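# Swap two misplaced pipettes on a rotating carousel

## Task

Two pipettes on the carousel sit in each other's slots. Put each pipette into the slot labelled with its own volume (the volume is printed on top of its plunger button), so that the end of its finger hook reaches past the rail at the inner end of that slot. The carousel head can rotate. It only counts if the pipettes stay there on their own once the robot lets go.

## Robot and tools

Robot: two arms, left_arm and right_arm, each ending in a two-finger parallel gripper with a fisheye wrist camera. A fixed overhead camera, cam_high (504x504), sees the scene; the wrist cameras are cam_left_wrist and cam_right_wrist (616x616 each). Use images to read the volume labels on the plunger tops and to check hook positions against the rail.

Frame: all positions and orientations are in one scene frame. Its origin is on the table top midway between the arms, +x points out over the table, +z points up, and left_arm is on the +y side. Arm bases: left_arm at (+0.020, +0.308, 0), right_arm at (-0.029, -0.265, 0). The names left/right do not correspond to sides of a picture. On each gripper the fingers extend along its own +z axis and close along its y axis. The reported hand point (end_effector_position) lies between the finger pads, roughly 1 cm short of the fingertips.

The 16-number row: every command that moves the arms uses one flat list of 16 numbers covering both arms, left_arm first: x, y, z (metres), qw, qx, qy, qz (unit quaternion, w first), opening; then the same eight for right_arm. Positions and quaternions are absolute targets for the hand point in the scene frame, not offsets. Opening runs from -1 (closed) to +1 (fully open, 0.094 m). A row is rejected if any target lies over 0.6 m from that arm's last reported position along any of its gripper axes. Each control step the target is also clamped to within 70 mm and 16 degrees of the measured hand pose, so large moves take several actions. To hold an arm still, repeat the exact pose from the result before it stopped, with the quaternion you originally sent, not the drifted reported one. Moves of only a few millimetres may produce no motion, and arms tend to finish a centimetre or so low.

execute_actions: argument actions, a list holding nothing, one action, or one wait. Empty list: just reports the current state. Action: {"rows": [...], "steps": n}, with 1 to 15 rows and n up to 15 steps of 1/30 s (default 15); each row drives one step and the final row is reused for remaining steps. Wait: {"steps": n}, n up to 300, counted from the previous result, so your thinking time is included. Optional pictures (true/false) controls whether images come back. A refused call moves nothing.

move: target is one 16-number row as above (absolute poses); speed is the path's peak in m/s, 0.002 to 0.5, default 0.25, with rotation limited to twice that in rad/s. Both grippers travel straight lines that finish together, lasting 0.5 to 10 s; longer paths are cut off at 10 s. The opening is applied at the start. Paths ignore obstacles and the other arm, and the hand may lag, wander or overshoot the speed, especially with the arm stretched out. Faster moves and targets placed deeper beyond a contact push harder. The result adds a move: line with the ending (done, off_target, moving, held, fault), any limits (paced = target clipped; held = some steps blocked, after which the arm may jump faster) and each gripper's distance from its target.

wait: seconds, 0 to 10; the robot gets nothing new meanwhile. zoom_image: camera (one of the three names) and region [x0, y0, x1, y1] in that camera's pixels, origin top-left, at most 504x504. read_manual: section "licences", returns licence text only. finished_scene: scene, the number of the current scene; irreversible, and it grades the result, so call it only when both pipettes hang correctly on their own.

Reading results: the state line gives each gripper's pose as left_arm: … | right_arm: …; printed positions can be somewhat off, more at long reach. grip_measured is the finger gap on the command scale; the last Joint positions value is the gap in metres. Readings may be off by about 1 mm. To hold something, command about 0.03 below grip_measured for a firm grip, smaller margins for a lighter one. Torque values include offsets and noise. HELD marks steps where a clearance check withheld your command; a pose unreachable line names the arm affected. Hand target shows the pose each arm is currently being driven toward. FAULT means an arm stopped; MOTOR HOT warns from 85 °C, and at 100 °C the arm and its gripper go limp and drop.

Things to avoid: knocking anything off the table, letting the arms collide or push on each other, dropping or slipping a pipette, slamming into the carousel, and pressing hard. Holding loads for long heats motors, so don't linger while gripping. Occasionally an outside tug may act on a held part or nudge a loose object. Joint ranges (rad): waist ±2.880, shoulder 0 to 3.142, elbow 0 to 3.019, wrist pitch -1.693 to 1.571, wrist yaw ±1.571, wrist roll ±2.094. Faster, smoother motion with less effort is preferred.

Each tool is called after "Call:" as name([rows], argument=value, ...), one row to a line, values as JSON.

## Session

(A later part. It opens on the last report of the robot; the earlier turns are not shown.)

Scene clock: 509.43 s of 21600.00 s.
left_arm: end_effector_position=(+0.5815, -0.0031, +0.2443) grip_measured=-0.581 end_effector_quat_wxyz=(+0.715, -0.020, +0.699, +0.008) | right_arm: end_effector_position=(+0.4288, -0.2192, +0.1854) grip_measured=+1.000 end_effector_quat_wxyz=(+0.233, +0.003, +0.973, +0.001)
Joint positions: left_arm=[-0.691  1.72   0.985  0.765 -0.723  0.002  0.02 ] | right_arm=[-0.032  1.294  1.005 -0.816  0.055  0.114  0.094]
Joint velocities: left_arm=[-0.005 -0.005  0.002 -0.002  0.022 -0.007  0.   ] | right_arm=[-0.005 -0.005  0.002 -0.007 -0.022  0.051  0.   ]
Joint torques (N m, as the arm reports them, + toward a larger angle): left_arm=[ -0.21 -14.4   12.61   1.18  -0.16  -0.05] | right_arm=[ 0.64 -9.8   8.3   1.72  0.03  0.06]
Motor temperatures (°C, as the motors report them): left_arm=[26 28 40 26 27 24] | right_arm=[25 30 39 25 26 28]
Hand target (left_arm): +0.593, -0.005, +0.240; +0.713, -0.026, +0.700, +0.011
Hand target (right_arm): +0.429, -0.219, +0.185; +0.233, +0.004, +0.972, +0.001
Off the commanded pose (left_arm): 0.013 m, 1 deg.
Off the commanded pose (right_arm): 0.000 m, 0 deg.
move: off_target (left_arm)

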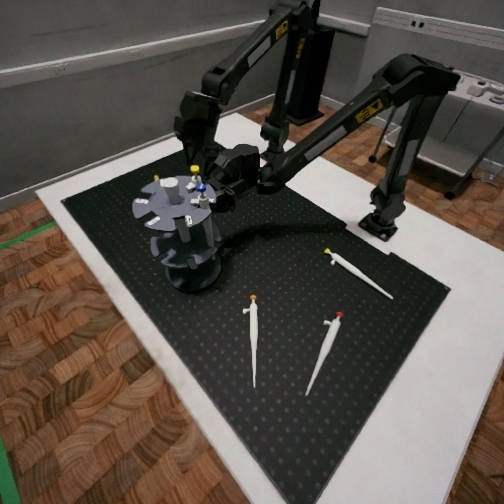

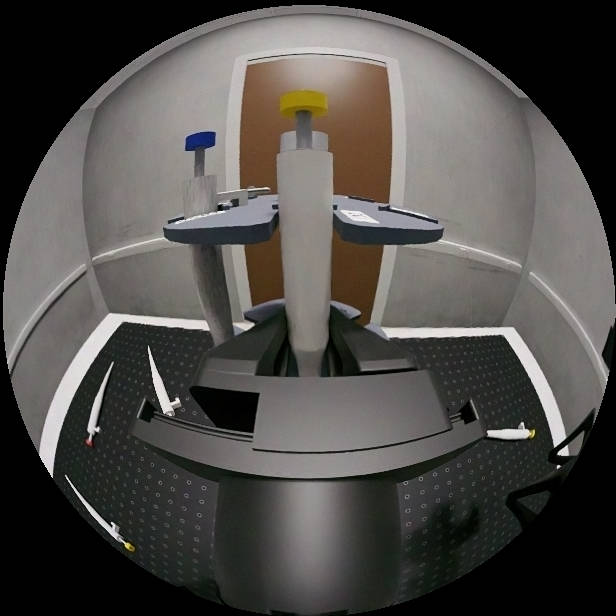

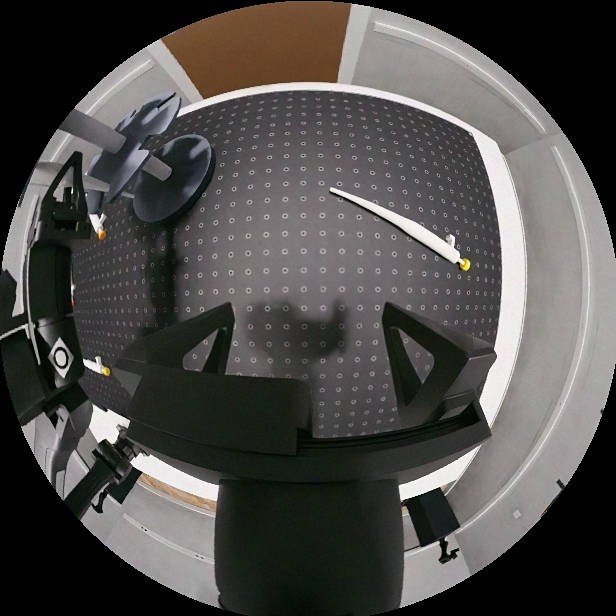

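Call:
move(target=[0.586,-0.004,0.233,0.7100,-0.024,0.7035,0.011,-0.61, 0.4289,-0.2192,0.1854,0.233,0.004,0.972,0.001,1.0], speed=0.05)

Call:
zoom_image(camera="cam_high", region=[130, 135, 260, 235])

Scene clock: 512.63 s of 21600.00 s.
left_arm: end_effector_position=(+0.5803, -0.0048, +0.2439) grip_measured=-0.581 end_effector_quat_wxyz=(+0.715, -0.021, +0.699, +0.007) | right_arm: end_effector_position=(+0.4288, -0.2192, +0.1854) grip_measured=+1.000 end_effector_quat_wxyz=(+0.233, +0.003, +0.973, +0.001)
Joint positions: left_arm=[-0.695  1.721  0.985  0.765 -0.727 -0.001  0.02 ] | right_arm=[-0.032  1.294  1.005 -0.816  0.055  0.114  0.094]
Joint velocities: left_arm=[-0.015  0.005 -0.002  0.007 -0.066 -0.051  0.001] | right_arm=[-0.015 -0.024  0.002  0.002  0.037  0.007  0.   ]
Joint torques (N m, as the arm reports them, + toward a larger angle): left_arm=[ -0.24 -15.58  10.32   1.54  -0.2   -0.06] | right_arm=[ 0.53 -9.71  8.24  1.57  0.01  0.06]
Motor temperatures (°C, as the motors report them): left_arm=[26 28 39 26 27 24] | right_arm=[25 30 39 25 26 28]
Hand target (left_arm): +0.586, -0.004, +0.233; +0.710, -0.024, +0.704, +0.011
Hand target (right_arm): +0.429, -0.219, +0.185; +0.233, +0.004, +0.972, +0.001
Off the commanded pose (left_arm): 0.012 m, 1 deg.
Off the commanded pose (right_arm): 0.000 m, 0 deg.
move: off_target (left_arm)

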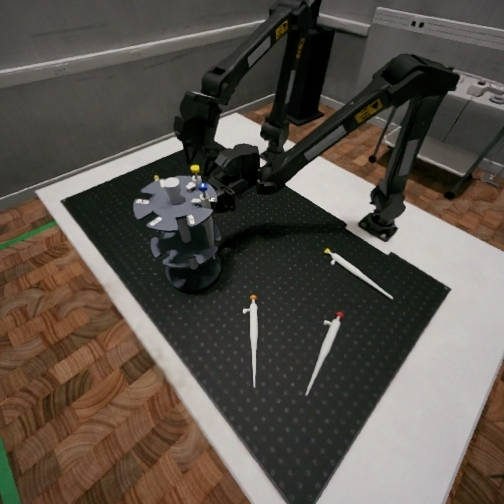

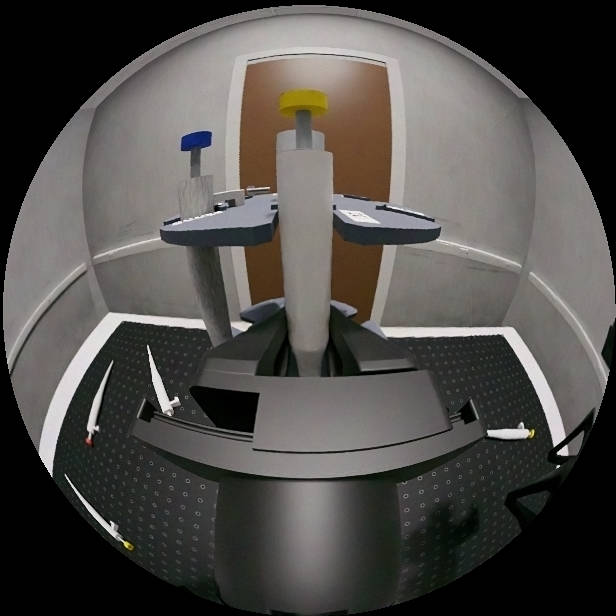

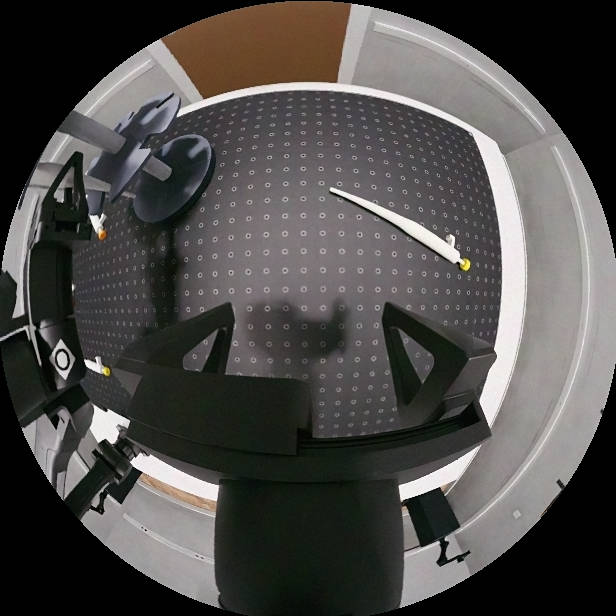

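Region (130, 135, 260, 235) of cam_high's 504x504 image, scaled by 3.877, with more detail than that image has; it fills the top 388 rows of this view, and the rest is white.

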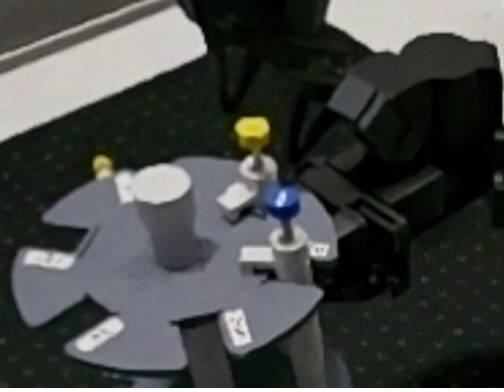

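Release.

Call:
move(target=[0.5803,-0.0048,0.2439,0.715,-0.021,0.699,0.007,-0.2, 0.4289,-0.2192,0.1854,0.233,0.004,0.972,0.001,1.0], speed=0.05)

Call:
zoom_image(camera="cam_high", region=[130, 135, 260, 235])

Scene clock: 515.67 s of 21600.00 s.
left_arm: end_effector_position=(+0.5803, -0.0048, +0.2439) grip_measured=-0.202 end_effector_quat_wxyz=(+0.715, -0.021, +0.699, +0.007) | right_arm: end_effector_position=(+0.4288, -0.2192, +0.1854) grip_measured=+1.000 end_effector_quat_wxyz=(+0.233, +0.003, +0.973, +0.001)
Joint positions: left_arm=[-0.695  1.721  0.985  0.765 -0.727 -0.001  0.037] | right_arm=[-0.032  1.294  1.005 -0.816  0.055  0.114  0.094]
Joint velocities: left_arm=[-0.005  0.015  0.002 -0.012  0.095 -0.051  0.001] | right_arm=[ 0.005 -0.005 -0.012 -0.017 -0.007  0.051  0.   ]
Joint torques (N m, as the arm reports them, + toward a larger angle): left_arm=[ -1.06 -18.36   9.47   1.61  -0.02   0.07] | right_arm=[ 0.9  -9.84  8.22  1.74  0.    0.04]
Motor temperatures (°C, as the motors report them): left_arm=[26 28 39 26 27 24] | right_arm=[25 30 39 25 26 28]
Hand target (left_arm): +0.580, -0.005, +0.244; +0.715, -0.021, +0.699, +0.007
Hand target (right_arm): +0.429, -0.219, +0.185; +0.233, +0.004, +0.972, +0.001
Off the commanded pose (left_arm): 0.000 m, 0 deg.
Off the commanded pose (right_arm): 0.000 m, 0 deg.
move: done

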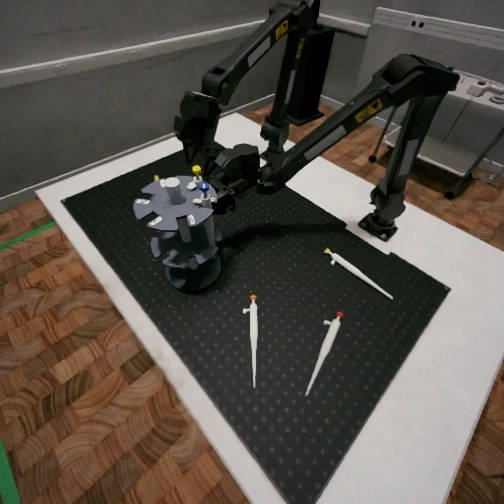

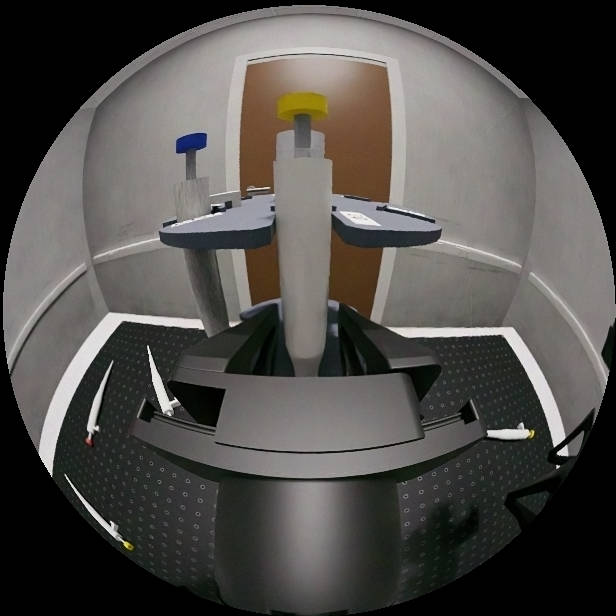

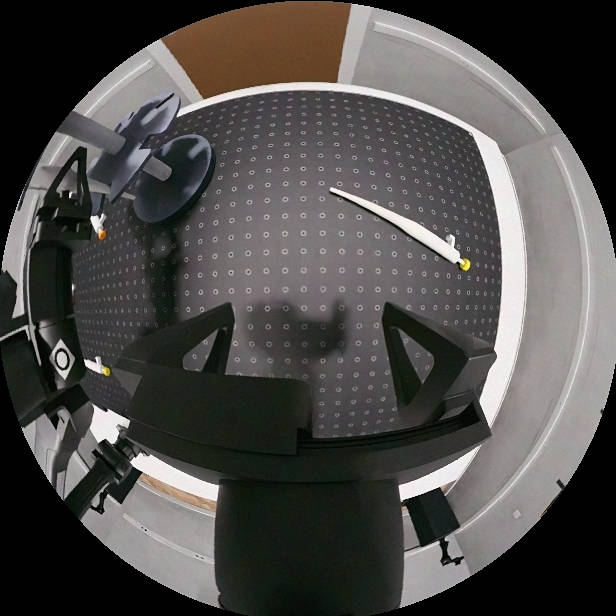

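Region (130, 135, 260, 235) of cam_high's 504x504 image, scaled by 3.877, with more detail than that image has; it fills the top 388 rows of this view, and the rest is white.

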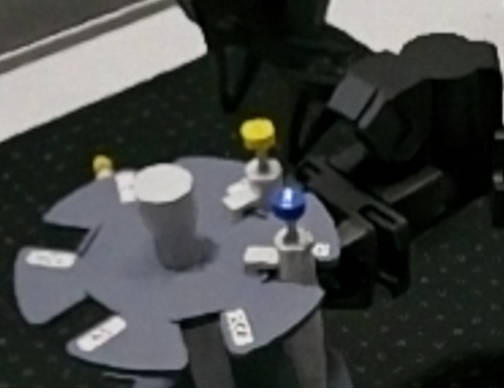

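Call:
move(target=[0.47,0.02,0.25,0.715,-0.021,0.699,0.007,0.2, 0.52,-0.385,0.10,0.1083,0.8233,0.5522,0.0727,1.0], speed=0.2)

Scene clock: 584.33 s of 21600.00 s.
left_arm: end_effector_position=(+0.4763, +0.0213, +0.2480) grip_measured=+0.198 end_effector_quat_wxyz=(+0.711, -0.021, +0.703, +0.011) | right_arm: end_effector_position=(+0.5018, -0.3753, +0.0896) grip_measured=+1.000 end_effector_quat_wxyz=(+0.102, +0.817, +0.563, +0.064)
Joint positions: left_arm=[-0.809  1.5    0.723  0.795 -0.847 -0.001  0.056] | right_arm=[-0.341  1.71   1.255 -0.88   0.052  1.741  0.094]
Joint velocities: left_arm=[ 0.015  0.005 -0.002 -0.017  0.037  0.007  0.001] | right_arm=[ 0.005  0.005  0.002  0.002 -0.007  0.007  0.   ]
Joint torques (N m, as the arm reports them, + toward a larger angle): left_arm=[ -1.18 -14.15   7.74   2.26  -0.17   0.09] | right_arm=[ -0.03 -13.94  11.76   0.31  -0.08   0.13]
Motor temperatures (°C, as the motors report them): left_arm=[26 29 36 26 27 24] | right_arm=[25 30 40 25 26 28]
Hand target (left_arm): +0.470, +0.022, +0.250; +0.715, -0.021, +0.699, +0.007
Hand target (right_arm): +0.519, -0.385, +0.102; +0.109, +0.823, +0.552, +0.074
Off the commanded pose (left_arm): 0.007 m, 1 deg.
Off the commanded pose (right_arm): 0.023 m, 2 deg.
After step 90, 60.30 s passed at rest.
move: off_target (right_arm)

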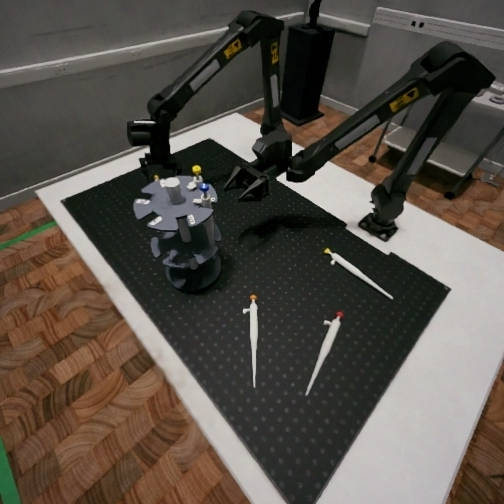

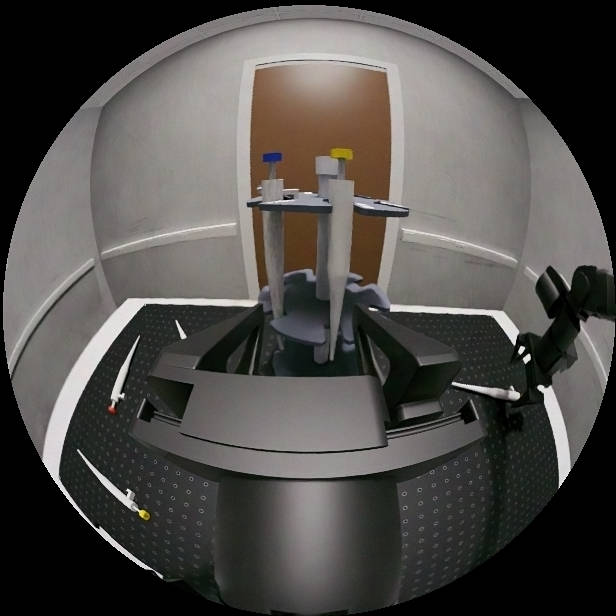

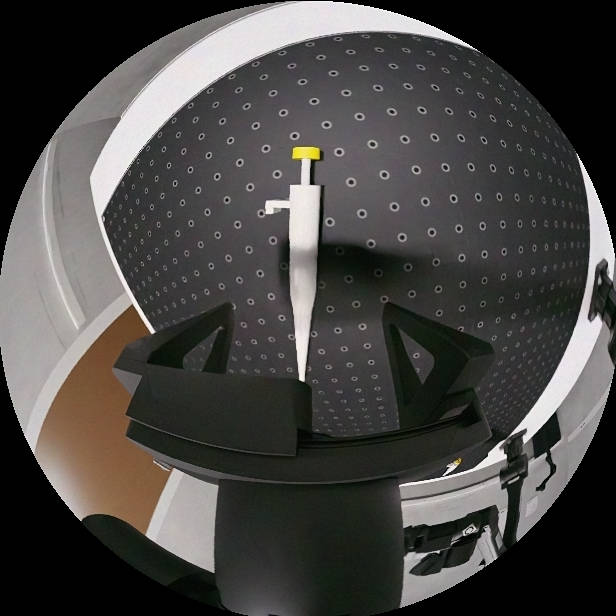

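Call:
move(target=[0.47,0.02,0.25,0.715,-0.021,0.699,0.007,0.2, 0.530,-0.380,0.050,0.1083,0.8233,0.5522,0.0727,0.1], speed=0.08)

Scene clock: 597.07 s of 21600.00 s.
left_arm: end_effector_position=(+0.4755, +0.0205, +0.2480) grip_measured=+0.198 end_effector_quat_wxyz=(+0.711, -0.021, +0.703, +0.011) | right_arm: end_effector_position=(+0.5142, -0.3777, +0.0460) grip_measured=+0.101 end_effector_quat_wxyz=(+0.097, +0.822, +0.558, +0.060)
Joint positions: left_arm=[-0.811  1.5    0.723  0.795 -0.85  -0.001  0.056] | right_arm=[-0.341  1.801  1.255 -0.803  0.052  1.755  0.052]
Joint velocities: left_arm=[ 0.005 -0.005 -0.002 -0.027  0.051  0.022 -0.001] | right_arm=[-0.005 -0.024 -0.002 -0.002 -0.007  0.037  0.002]
Joint torques (N m, as the arm reports them, + toward a larger angle): left_arm=[ -1.58 -13.69   7.87   2.27  -0.15   0.1 ] | right_arm=[  0.57 -15.33   9.15   2.2    0.08   0.15]
Motor temperatures (°C, as the motors report them): left_arm=[26 29 36 26 27 24] | right_arm=[25 30 42 25 26 28]
Hand target (left_arm): +0.470, +0.020, +0.250; +0.715, -0.021, +0.699, +0.007
Hand target (right_arm): +0.530, -0.380, +0.051; +0.108, +0.823, +0.552, +0.073
Off the commanded pose (left_arm): 0.006 m, 1 deg.
Off the commanded pose (right_arm): 0.016 m, 2 deg.
After step 90, 8.77 s passed at rest.
move: off_target (right_arm)

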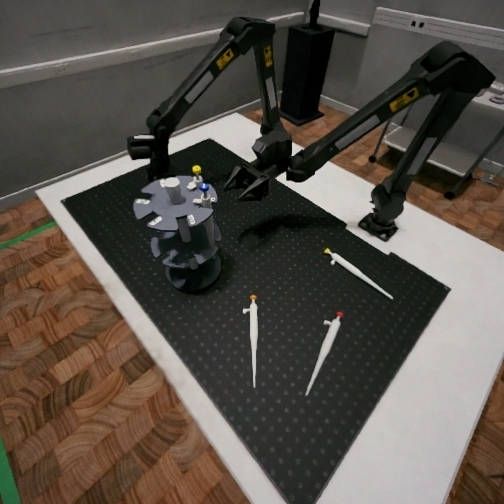

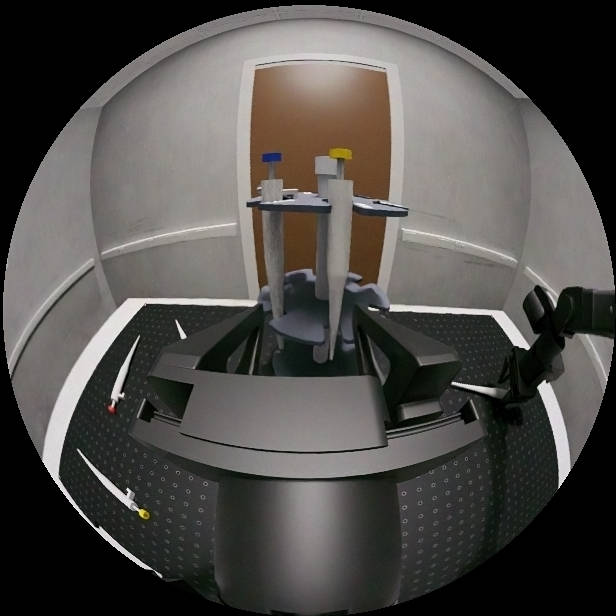

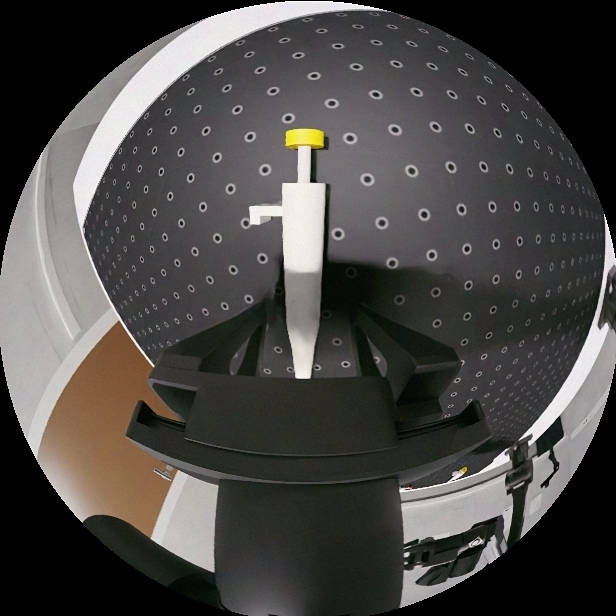

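Call:
move(target=[0.47,0.02,0.25,0.715,-0.021,0.699,0.007,0.2, 0.540,-0.384,0.023,0.1083,0.8233,0.5522,0.0727,0.0], speed=0.05)

Scene clock: 603.43 s of 21600.00 s.
left_arm: end_effector_position=(+0.4755, +0.0205, +0.2480) grip_measured=+0.198 end_effector_quat_wxyz=(+0.711, -0.021, +0.703, +0.011) | right_arm: end_effector_position=(+0.5239, -0.3795, +0.0385) grip_measured=+0.001 end_effector_quat_wxyz=(+0.107, +0.821, +0.557, +0.070)
Joint positions: left_arm=[-0.811  1.5    0.723  0.795 -0.85  -0.001  0.056] | right_arm=[-0.341  1.82   1.255 -0.755  0.052  1.755  0.047]
Joint velocities: left_arm=[-0.005  0.015 -0.007  0.007 -0.051  0.022 -0.   ] | right_arm=[-0.005 -0.015 -0.007 -0.007 -0.007  0.007 -0.001]
Joint torques (N m, as the arm reports them, + toward a larger angle): left_arm=[ -1.07 -13.78   7.83   2.29  -0.15   0.1 ] | right_arm=[  0.3  -11.39   9.62   2.42   0.1    0.07]
Motor temperatures (°C, as the motors report them): left_arm=[26 29 36 26 27 24] | right_arm=[25 30 41 25 26 28]
Hand target (left_arm): +0.470, +0.020, +0.250; +0.715, -0.021, +0.699, +0.007
Hand target (right_arm): +0.539, -0.384, +0.024; +0.108, +0.823, +0.552, +0.073
Off the commanded pose (left_arm): 0.006 m, 1 deg.
Off the commanded pose (right_arm): 0.023 m, 1 deg.
After step 90, 2.43 s passed at rest.
move: off_target (right_arm)

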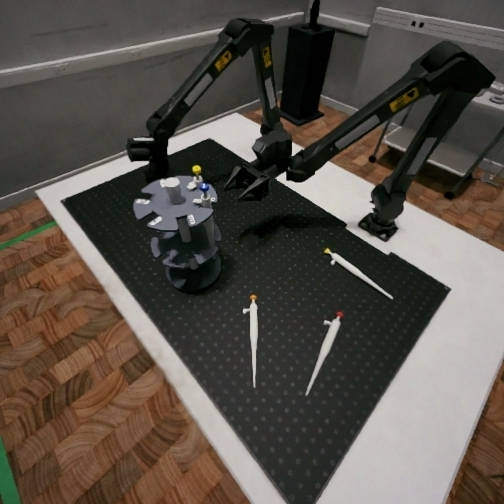

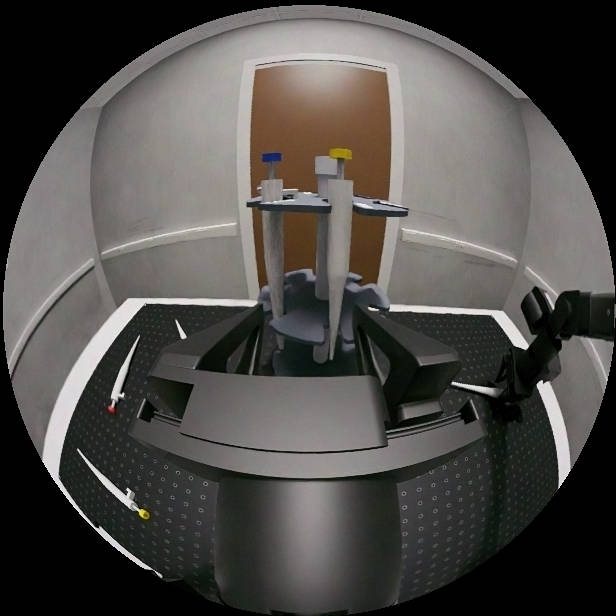

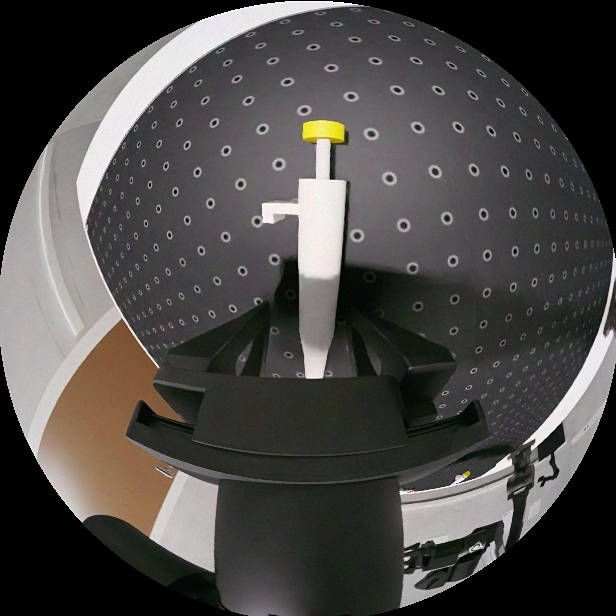

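Call:
move(target=[0.47,0.02,0.25,0.715,-0.021,0.699,0.007,0.2, 0.524,-0.380,0.016,0.1083,0.8233,0.5522,0.0727,0.0], speed=0.05)

Scene clock: 609.37 s of 21600.00 s.
left_arm: end_effector_position=(+0.4755, +0.0205, +0.2480) grip_measured=+0.198 end_effector_quat_wxyz=(+0.711, -0.021, +0.703, +0.011) | right_arm: end_effector_position=(+0.5301, -0.3807, +0.0391) grip_measured=+0.001 end_effector_quat_wxyz=(+0.117, +0.819, +0.555, +0.081)
Joint positions: left_arm=[-0.811  1.5    0.723  0.795 -0.85  -0.001  0.056] | right_arm=[-0.341  1.82   1.251 -0.72   0.052  1.755  0.047]
Joint velocities: left_arm=[-0.005 -0.015  0.022 -0.012  0.007 -0.051  0.   ] | right_arm=[-0.015 -0.005  0.007 -0.007 -0.022 -0.007 -0.001]
Joint torques (N m, as the arm reports them, + toward a larger angle): left_arm=[ -1.33 -13.85   7.94   2.21  -0.18   0.09] | right_arm=[  0.72 -13.79   5.45   2.34   0.07   0.09]
Motor temperatures (°C, as the motors report them): left_arm=[26 29 36 26 27 24] | right_arm=[25 30 41 25 26 28]
Hand target (left_arm): +0.470, +0.020, +0.250; +0.715, -0.021, +0.699, +0.007
Hand target (right_arm): +0.523, -0.380, +0.016; +0.108, +0.823, +0.552, +0.072
Off the commanded pose (left_arm): 0.006 m, 1 deg.
Off the commanded pose (right_arm): 0.024 m, 2 deg.
After step 90, 2.23 s passed at rest.
move: off_target (right_arm)

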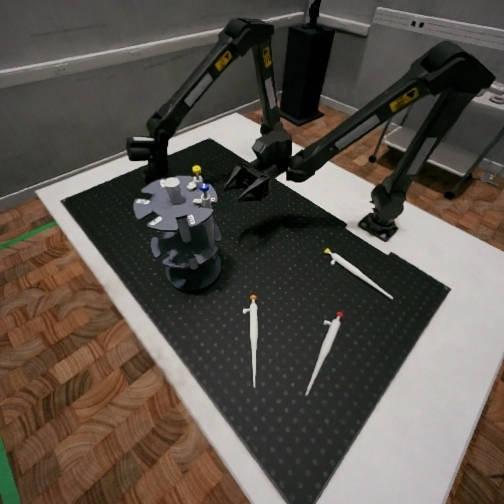

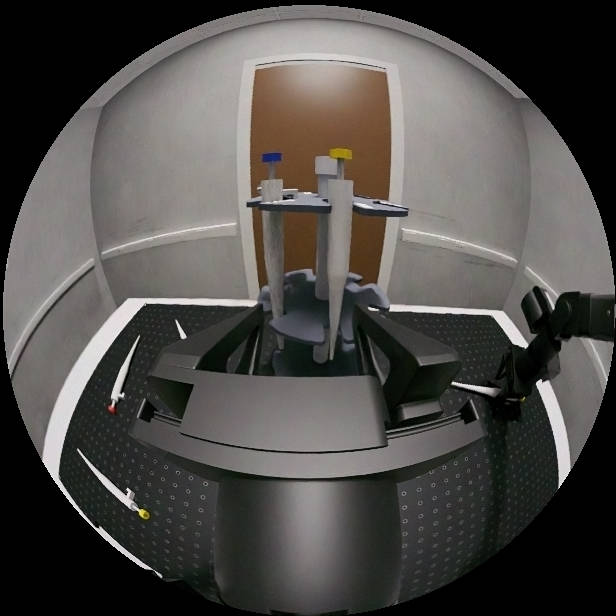

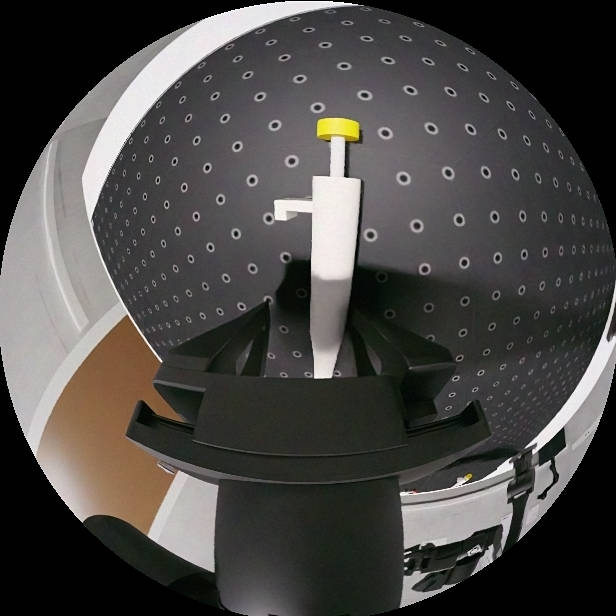

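Call:
move(target=[0.47,0.02,0.25,0.715,-0.021,0.699,0.007,0.2, 0.512,-0.374,0.052,0.1083,0.8233,0.5522,0.0727,0.0], speed=0.05)

Scene clock: 615.73 s of 21600.00 s.
left_arm: end_effector_position=(+0.4755, +0.0206, +0.2480) grip_measured=+0.198 end_effector_quat_wxyz=(+0.711, -0.021, +0.703, +0.011) | right_arm: end_effector_position=(+0.5156, -0.3779, +0.0392) grip_measured=+0.001 end_effector_quat_wxyz=(+0.106, +0.822, +0.555, +0.070)
Joint positions: left_arm=[-0.811  1.5    0.723  0.795 -0.85  -0.001  0.056] | right_arm=[-0.341  1.801  1.23  -0.751  0.052  1.761  0.047]
Joint velocities: left_arm=[-0.005 -0.005  0.002 -0.017 -0.051 -0.022 -0.001] | right_arm=[-0.005 -0.005  0.002 -0.007  0.081  0.037 -0.   ]
Joint torques (N m, as the arm reports them, + toward a larger angle): left_arm=[ -1.49 -13.7    7.87   2.24  -0.14   0.09] | right_arm=[  1.28 -19.28   6.35   0.36   0.13   0.15]
Motor temperatures (°C, as the motors report them): left_arm=[26 29 36 26 27 24] | right_arm=[25 30 40 25 26 28]
Hand target (left_arm): +0.470, +0.020, +0.250; +0.715, -0.021, +0.699, +0.007
Hand target (right_arm): +0.512, -0.374, +0.051; +0.108, +0.824, +0.552, +0.073
Off the commanded pose (left_arm): 0.006 m, 1 deg.
Off the commanded pose (right_arm): 0.014 m, 1 deg.
After step 90, 2.60 s passed at rest.
move: off_target (right_arm)

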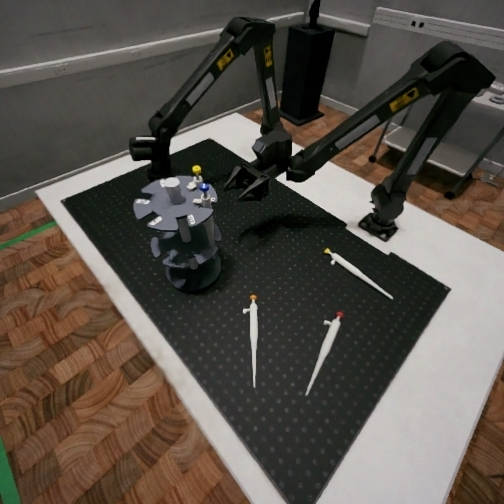

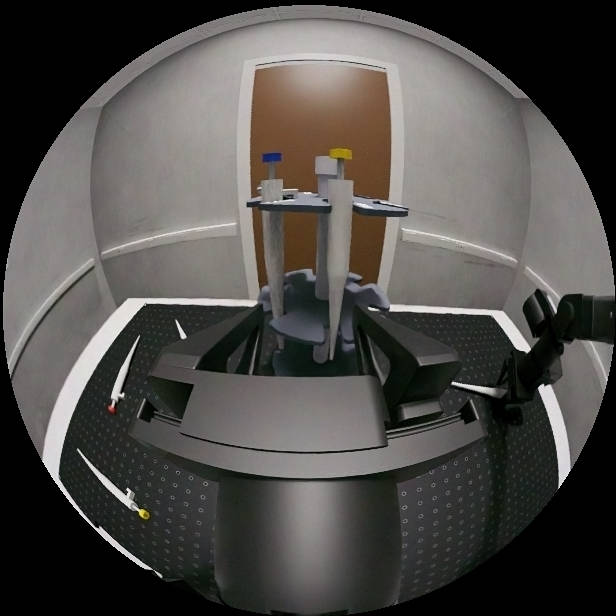

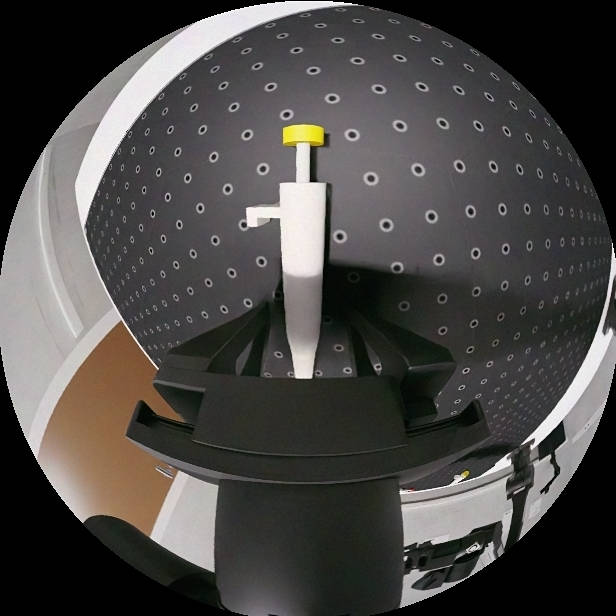

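Call:
move(target=[0.47,0.02,0.25,0.715,-0.021,0.699,0.007,0.2, 0.519,-0.379,0.030,0.1083,0.8233,0.5522,0.0727,-0.35], speed=0.04)

Scene clock: 619.10 s of 21600.00 s.
left_arm: end_effector_position=(+0.4755, +0.0206, +0.2480) grip_measured=+0.198 end_effector_quat_wxyz=(+0.711, -0.021, +0.703, +0.011) | right_arm: end_effector_position=(+0.5174, -0.3783, +0.0397) grip_measured=-0.349 end_effector_quat_wxyz=(+0.109, +0.822, +0.554, +0.073)
Joint positions: left_arm=[-0.811  1.5    0.723  0.795 -0.85  -0.001  0.056] | right_arm=[-0.341  1.801  1.23  -0.743  0.052  1.761  0.031]
Joint velocities: left_arm=[-0.005  0.005  0.002 -0.002  0.007 -0.037 -0.   ] | right_arm=[ 0.005 -0.005 -0.002 -0.007 -0.022 -0.022 -0.001]
Joint torques (N m, as the arm reports them, + toward a larger angle): left_arm=[ -1.64 -13.8    7.92   2.29  -0.15   0.05] | right_arm=[  0.8  -14.5    6.57   2.09   0.1    0.05]
Motor temperatures (°C, as the motors report them): left_arm=[26 29 36 26 27 24] | right_arm=[25 31 40 25 26 28]
Hand target (left_arm): +0.470, +0.020, +0.250; +0.715, -0.021, +0.699, +0.007
Hand target (right_arm): +0.519, -0.379, +0.030; +0.108, +0.823, +0.552, +0.073
Off the commanded pose (left_arm): 0.006 m, 1 deg.
Off the commanded pose (right_arm): 0.010 m, 0 deg.
move: done

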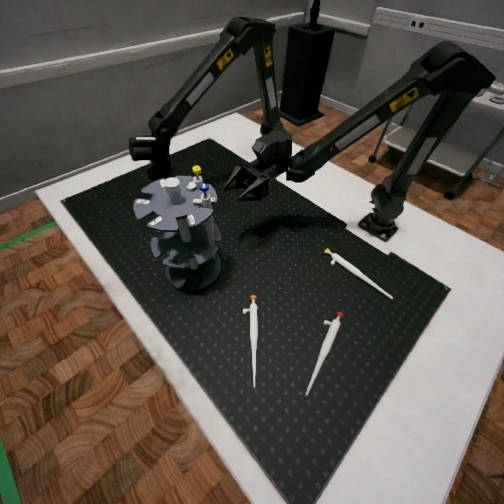

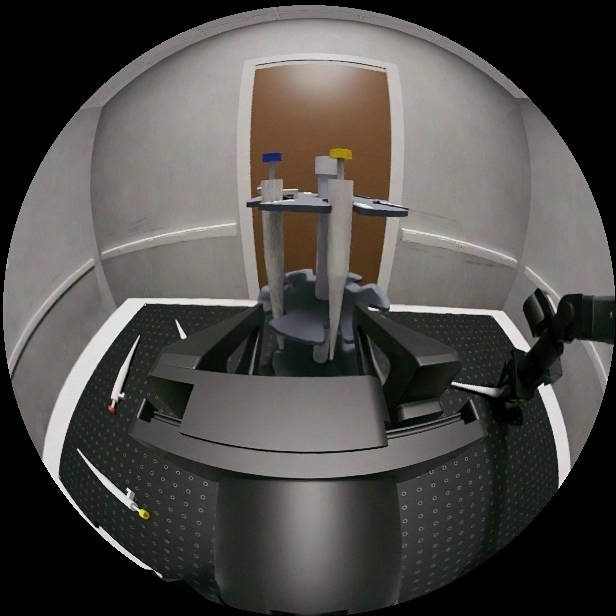

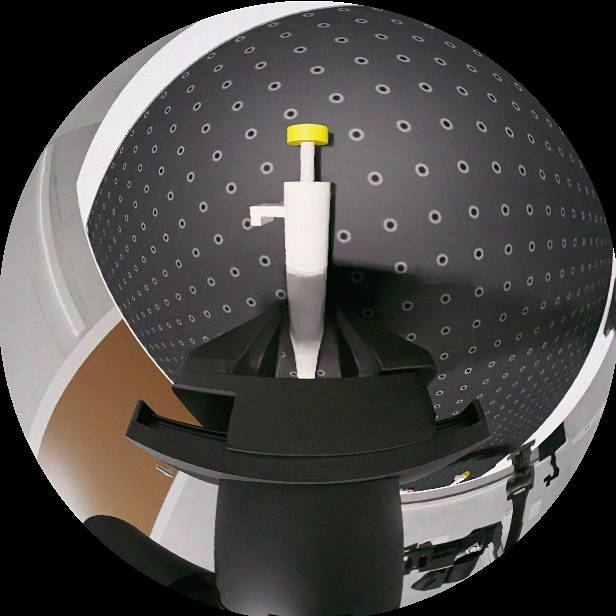

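Call:
move(target=[0.47,0.02,0.25,0.715,-0.021,0.699,0.007,0.2, 0.519,-0.379,0.020,0.1000,0.8245,0.5522,0.0650,-0.35], speed=0.04)

Scene clock: 621.47 s of 21600.00 s.
left_arm: end_effector_position=(+0.4755, +0.0206, +0.2480) grip_measured=+0.198 end_effector_quat_wxyz=(+0.711, -0.021, +0.703, +0.011) | right_arm: end_effector_position=(+0.5170, -0.3782, +0.0366) grip_measured=-0.349 end_effector_quat_wxyz=(+0.107, +0.822, +0.555, +0.071)
Joint positions: left_arm=[-0.811  1.5    0.723  0.795 -0.85  -0.001  0.056] | right_arm=[-0.341  1.807  1.23  -0.742  0.052  1.761  0.031]
Joint velocities: left_arm=[-0.015 -0.005 -0.012 -0.002  0.037 -0.095  0.001] | right_arm=[-0.005 -0.005 -0.007  0.022 -0.037 -0.051 -0.   ]
Joint torques (N m, as the arm reports them, + toward a larger angle): left_arm=[ -1.35 -13.84   7.95   2.41  -0.14   0.08] | right_arm=[  0.67 -12.69   7.41   1.79   0.04   0.07]
Motor temperatures (°C, as the motors report them): left_arm=[26 29 36 26 27 24] | right_arm=[25 31 39 25 26 28]
Hand target (left_arm): +0.470, +0.020, +0.250; +0.715, -0.021, +0.699, +0.007
Hand target (right_arm): +0.519, -0.379, +0.020; +0.100, +0.825, +0.552, +0.065
Off the commanded pose (left_arm): 0.006 m, 1 deg.
Off the commanded pose (right_arm): 0.017 m, 1 deg.
move: off_target (right_arm)

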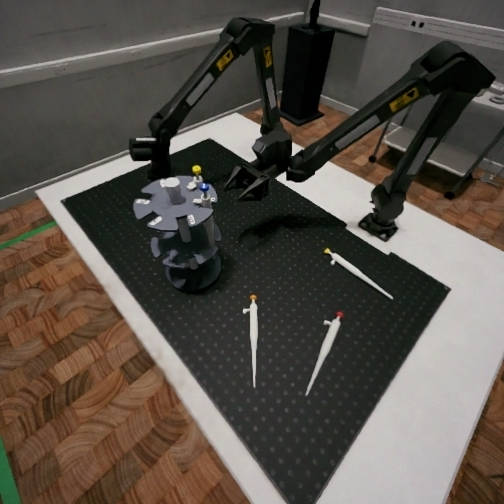

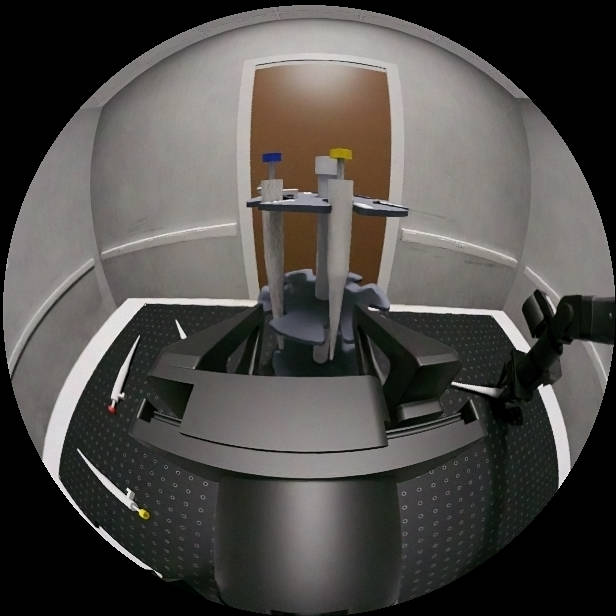

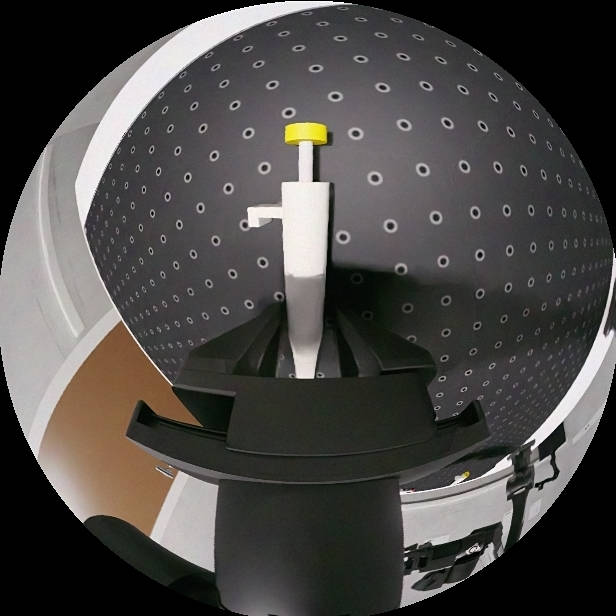

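Call:
move(target=[0.47,0.02,0.25,0.715,-0.021,0.699,0.007,0.2, 0.519,-0.379,0.022,0.1000,0.8245,0.5522,0.0650,-0.64], speed=0.04)

Scene clock: 623.93 s of 21600.00 s.
left_arm: end_effector_position=(+0.4755, +0.0206, +0.2480) grip_measured=+0.198 end_effector_quat_wxyz=(+0.711, -0.021, +0.703, +0.011) | right_arm: end_effector_position=(+0.5169, -0.3782, +0.0362) grip_measured=-0.581 end_effector_quat_wxyz=(+0.106, +0.822, +0.555, +0.071)
Joint positions: left_arm=[-0.811  1.5    0.723  0.795 -0.85  -0.001  0.056] | right_arm=[-0.341  1.808  1.23  -0.742  0.052  1.761  0.02 ]
Joint velocities: left_arm=[ 0.015  0.005 -0.007  0.007  0.022  0.037 -0.   ] | right_arm=[-0.005  0.005 -0.002  0.017 -0.081  0.022  0.001]
Joint torques (N m, as the arm reports them, + toward a larger angle): left_arm=[ -1.55 -14.08   7.95   2.38  -0.17   0.1 ] | right_arm=[  0.7  -13.28   7.48   1.38   0.03   0.06]
Motor temperatures (°C, as the motors report them): left_arm=[26 29 36 26 27 24] | right_arm=[25 31 39 25 26 28]
Hand target (left_arm): +0.470, +0.020, +0.250; +0.715, -0.021, +0.699, +0.007
Hand target (right_arm): +0.519, -0.379, +0.022; +0.100, +0.825, +0.552, +0.065
Off the commanded pose (left_arm): 0.006 m, 1 deg.
Off the commanded pose (right_arm): 0.014 m, 1 deg.
move: off_target (right_arm)

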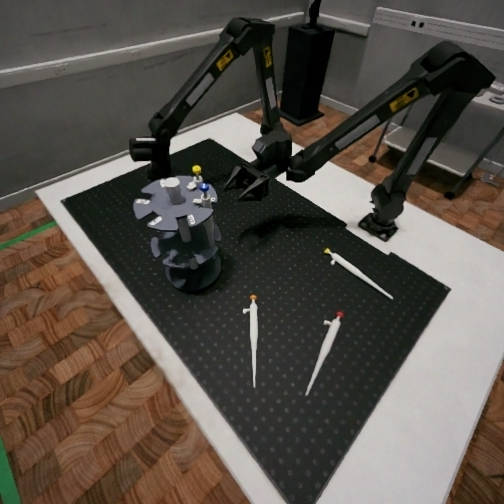

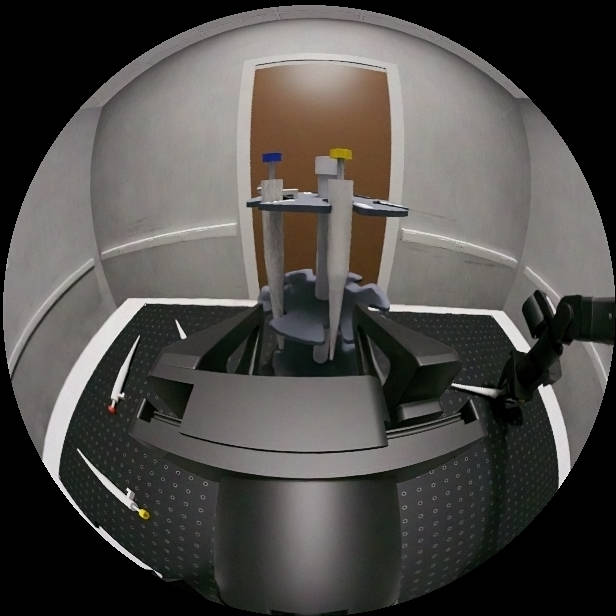

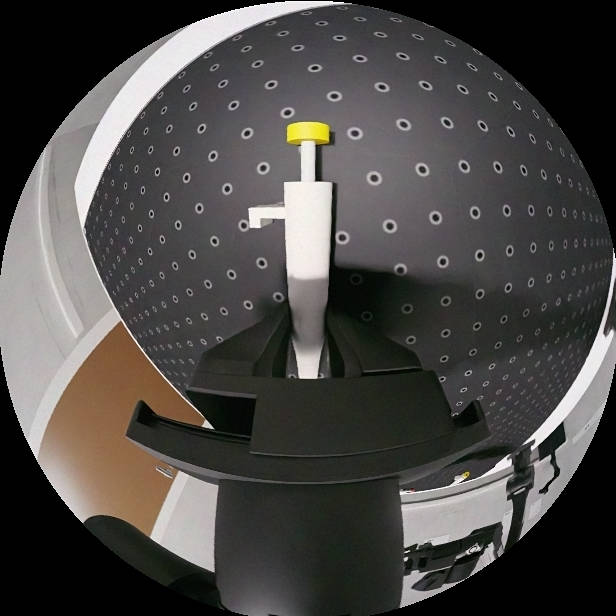

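Call:
move(target=[0.47,0.02,0.25,0.715,-0.021,0.699,0.007,0.2, 0.505,-0.375,0.17,0.1083,0.8233,0.5522,0.0727,-0.615], speed=0.1)

Scene clock: 627.13 s of 21600.00 s.
left_arm: end_effector_position=(+0.4755, +0.0206, +0.2480) grip_measured=+0.198 end_effector_quat_wxyz=(+0.711, -0.021, +0.703, +0.011) | right_arm: end_effector_position=(+0.4851, -0.3722, +0.1332) grip_measured=-0.581 end_effector_quat_wxyz=(+0.085, +0.825, +0.557, +0.049)
Joint positions: left_arm=[-0.811  1.5    0.723  0.795 -0.85  -0.001  0.056] | right_arm=[-0.341  1.65   1.308 -1.04   0.052  1.761  0.02 ]
Joint velocities: left_arm=[-0.015 -0.005 -0.002  0.007  0.007  0.066 -0.   ] | right_arm=[-0.015 -0.015  0.002 -0.007  0.081  0.051 -0.001]
Joint torques (N m, as the arm reports them, + toward a larger angle): left_arm=[ -1.77 -13.38   7.96   2.3   -0.15   0.07] | right_arm=[  1.16 -17.58  12.2    0.18   0.09   0.07]
Motor temperatures (°C, as the motors report them): left_arm=[26 29 36 26 27 24] | right_arm=[25 31 40 25 26 28]
Hand target (left_arm): +0.470, +0.020, +0.250; +0.715, -0.021, +0.699, +0.007
Hand target (right_arm): +0.502, -0.374, +0.170; +0.109, +0.823, +0.552, +0.073
Off the commanded pose (left_arm): 0.006 m, 1 deg.
Off the commanded pose (right_arm): 0.042 m, 4 deg.
move: off_target (right_arm)

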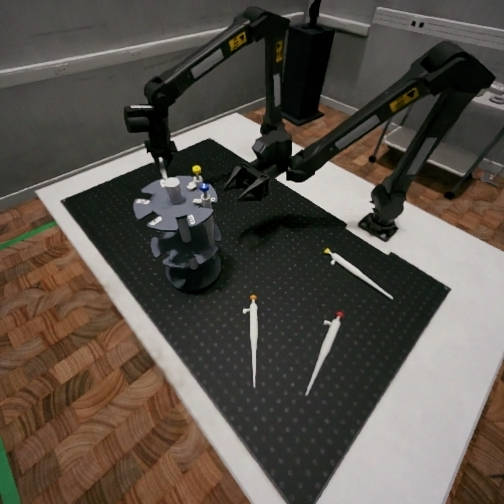

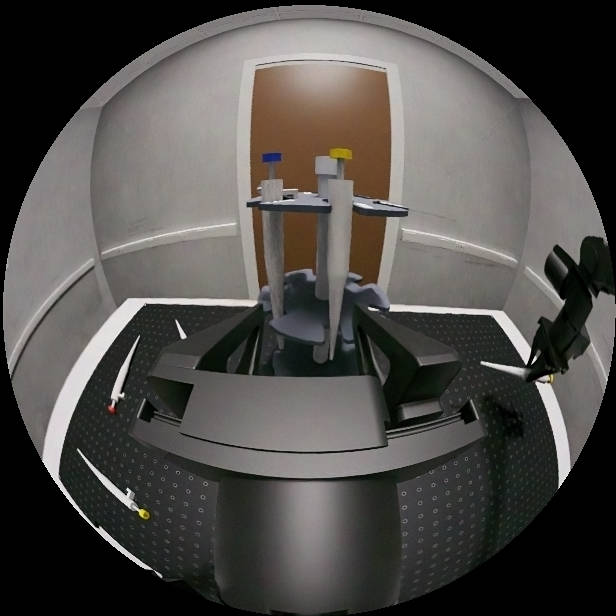

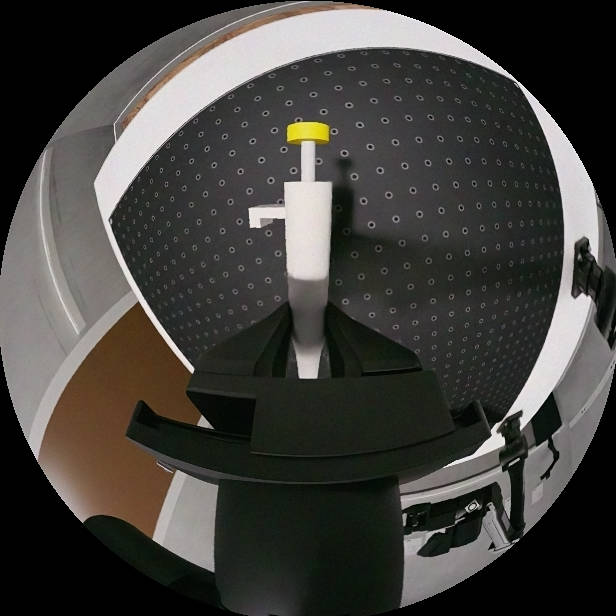

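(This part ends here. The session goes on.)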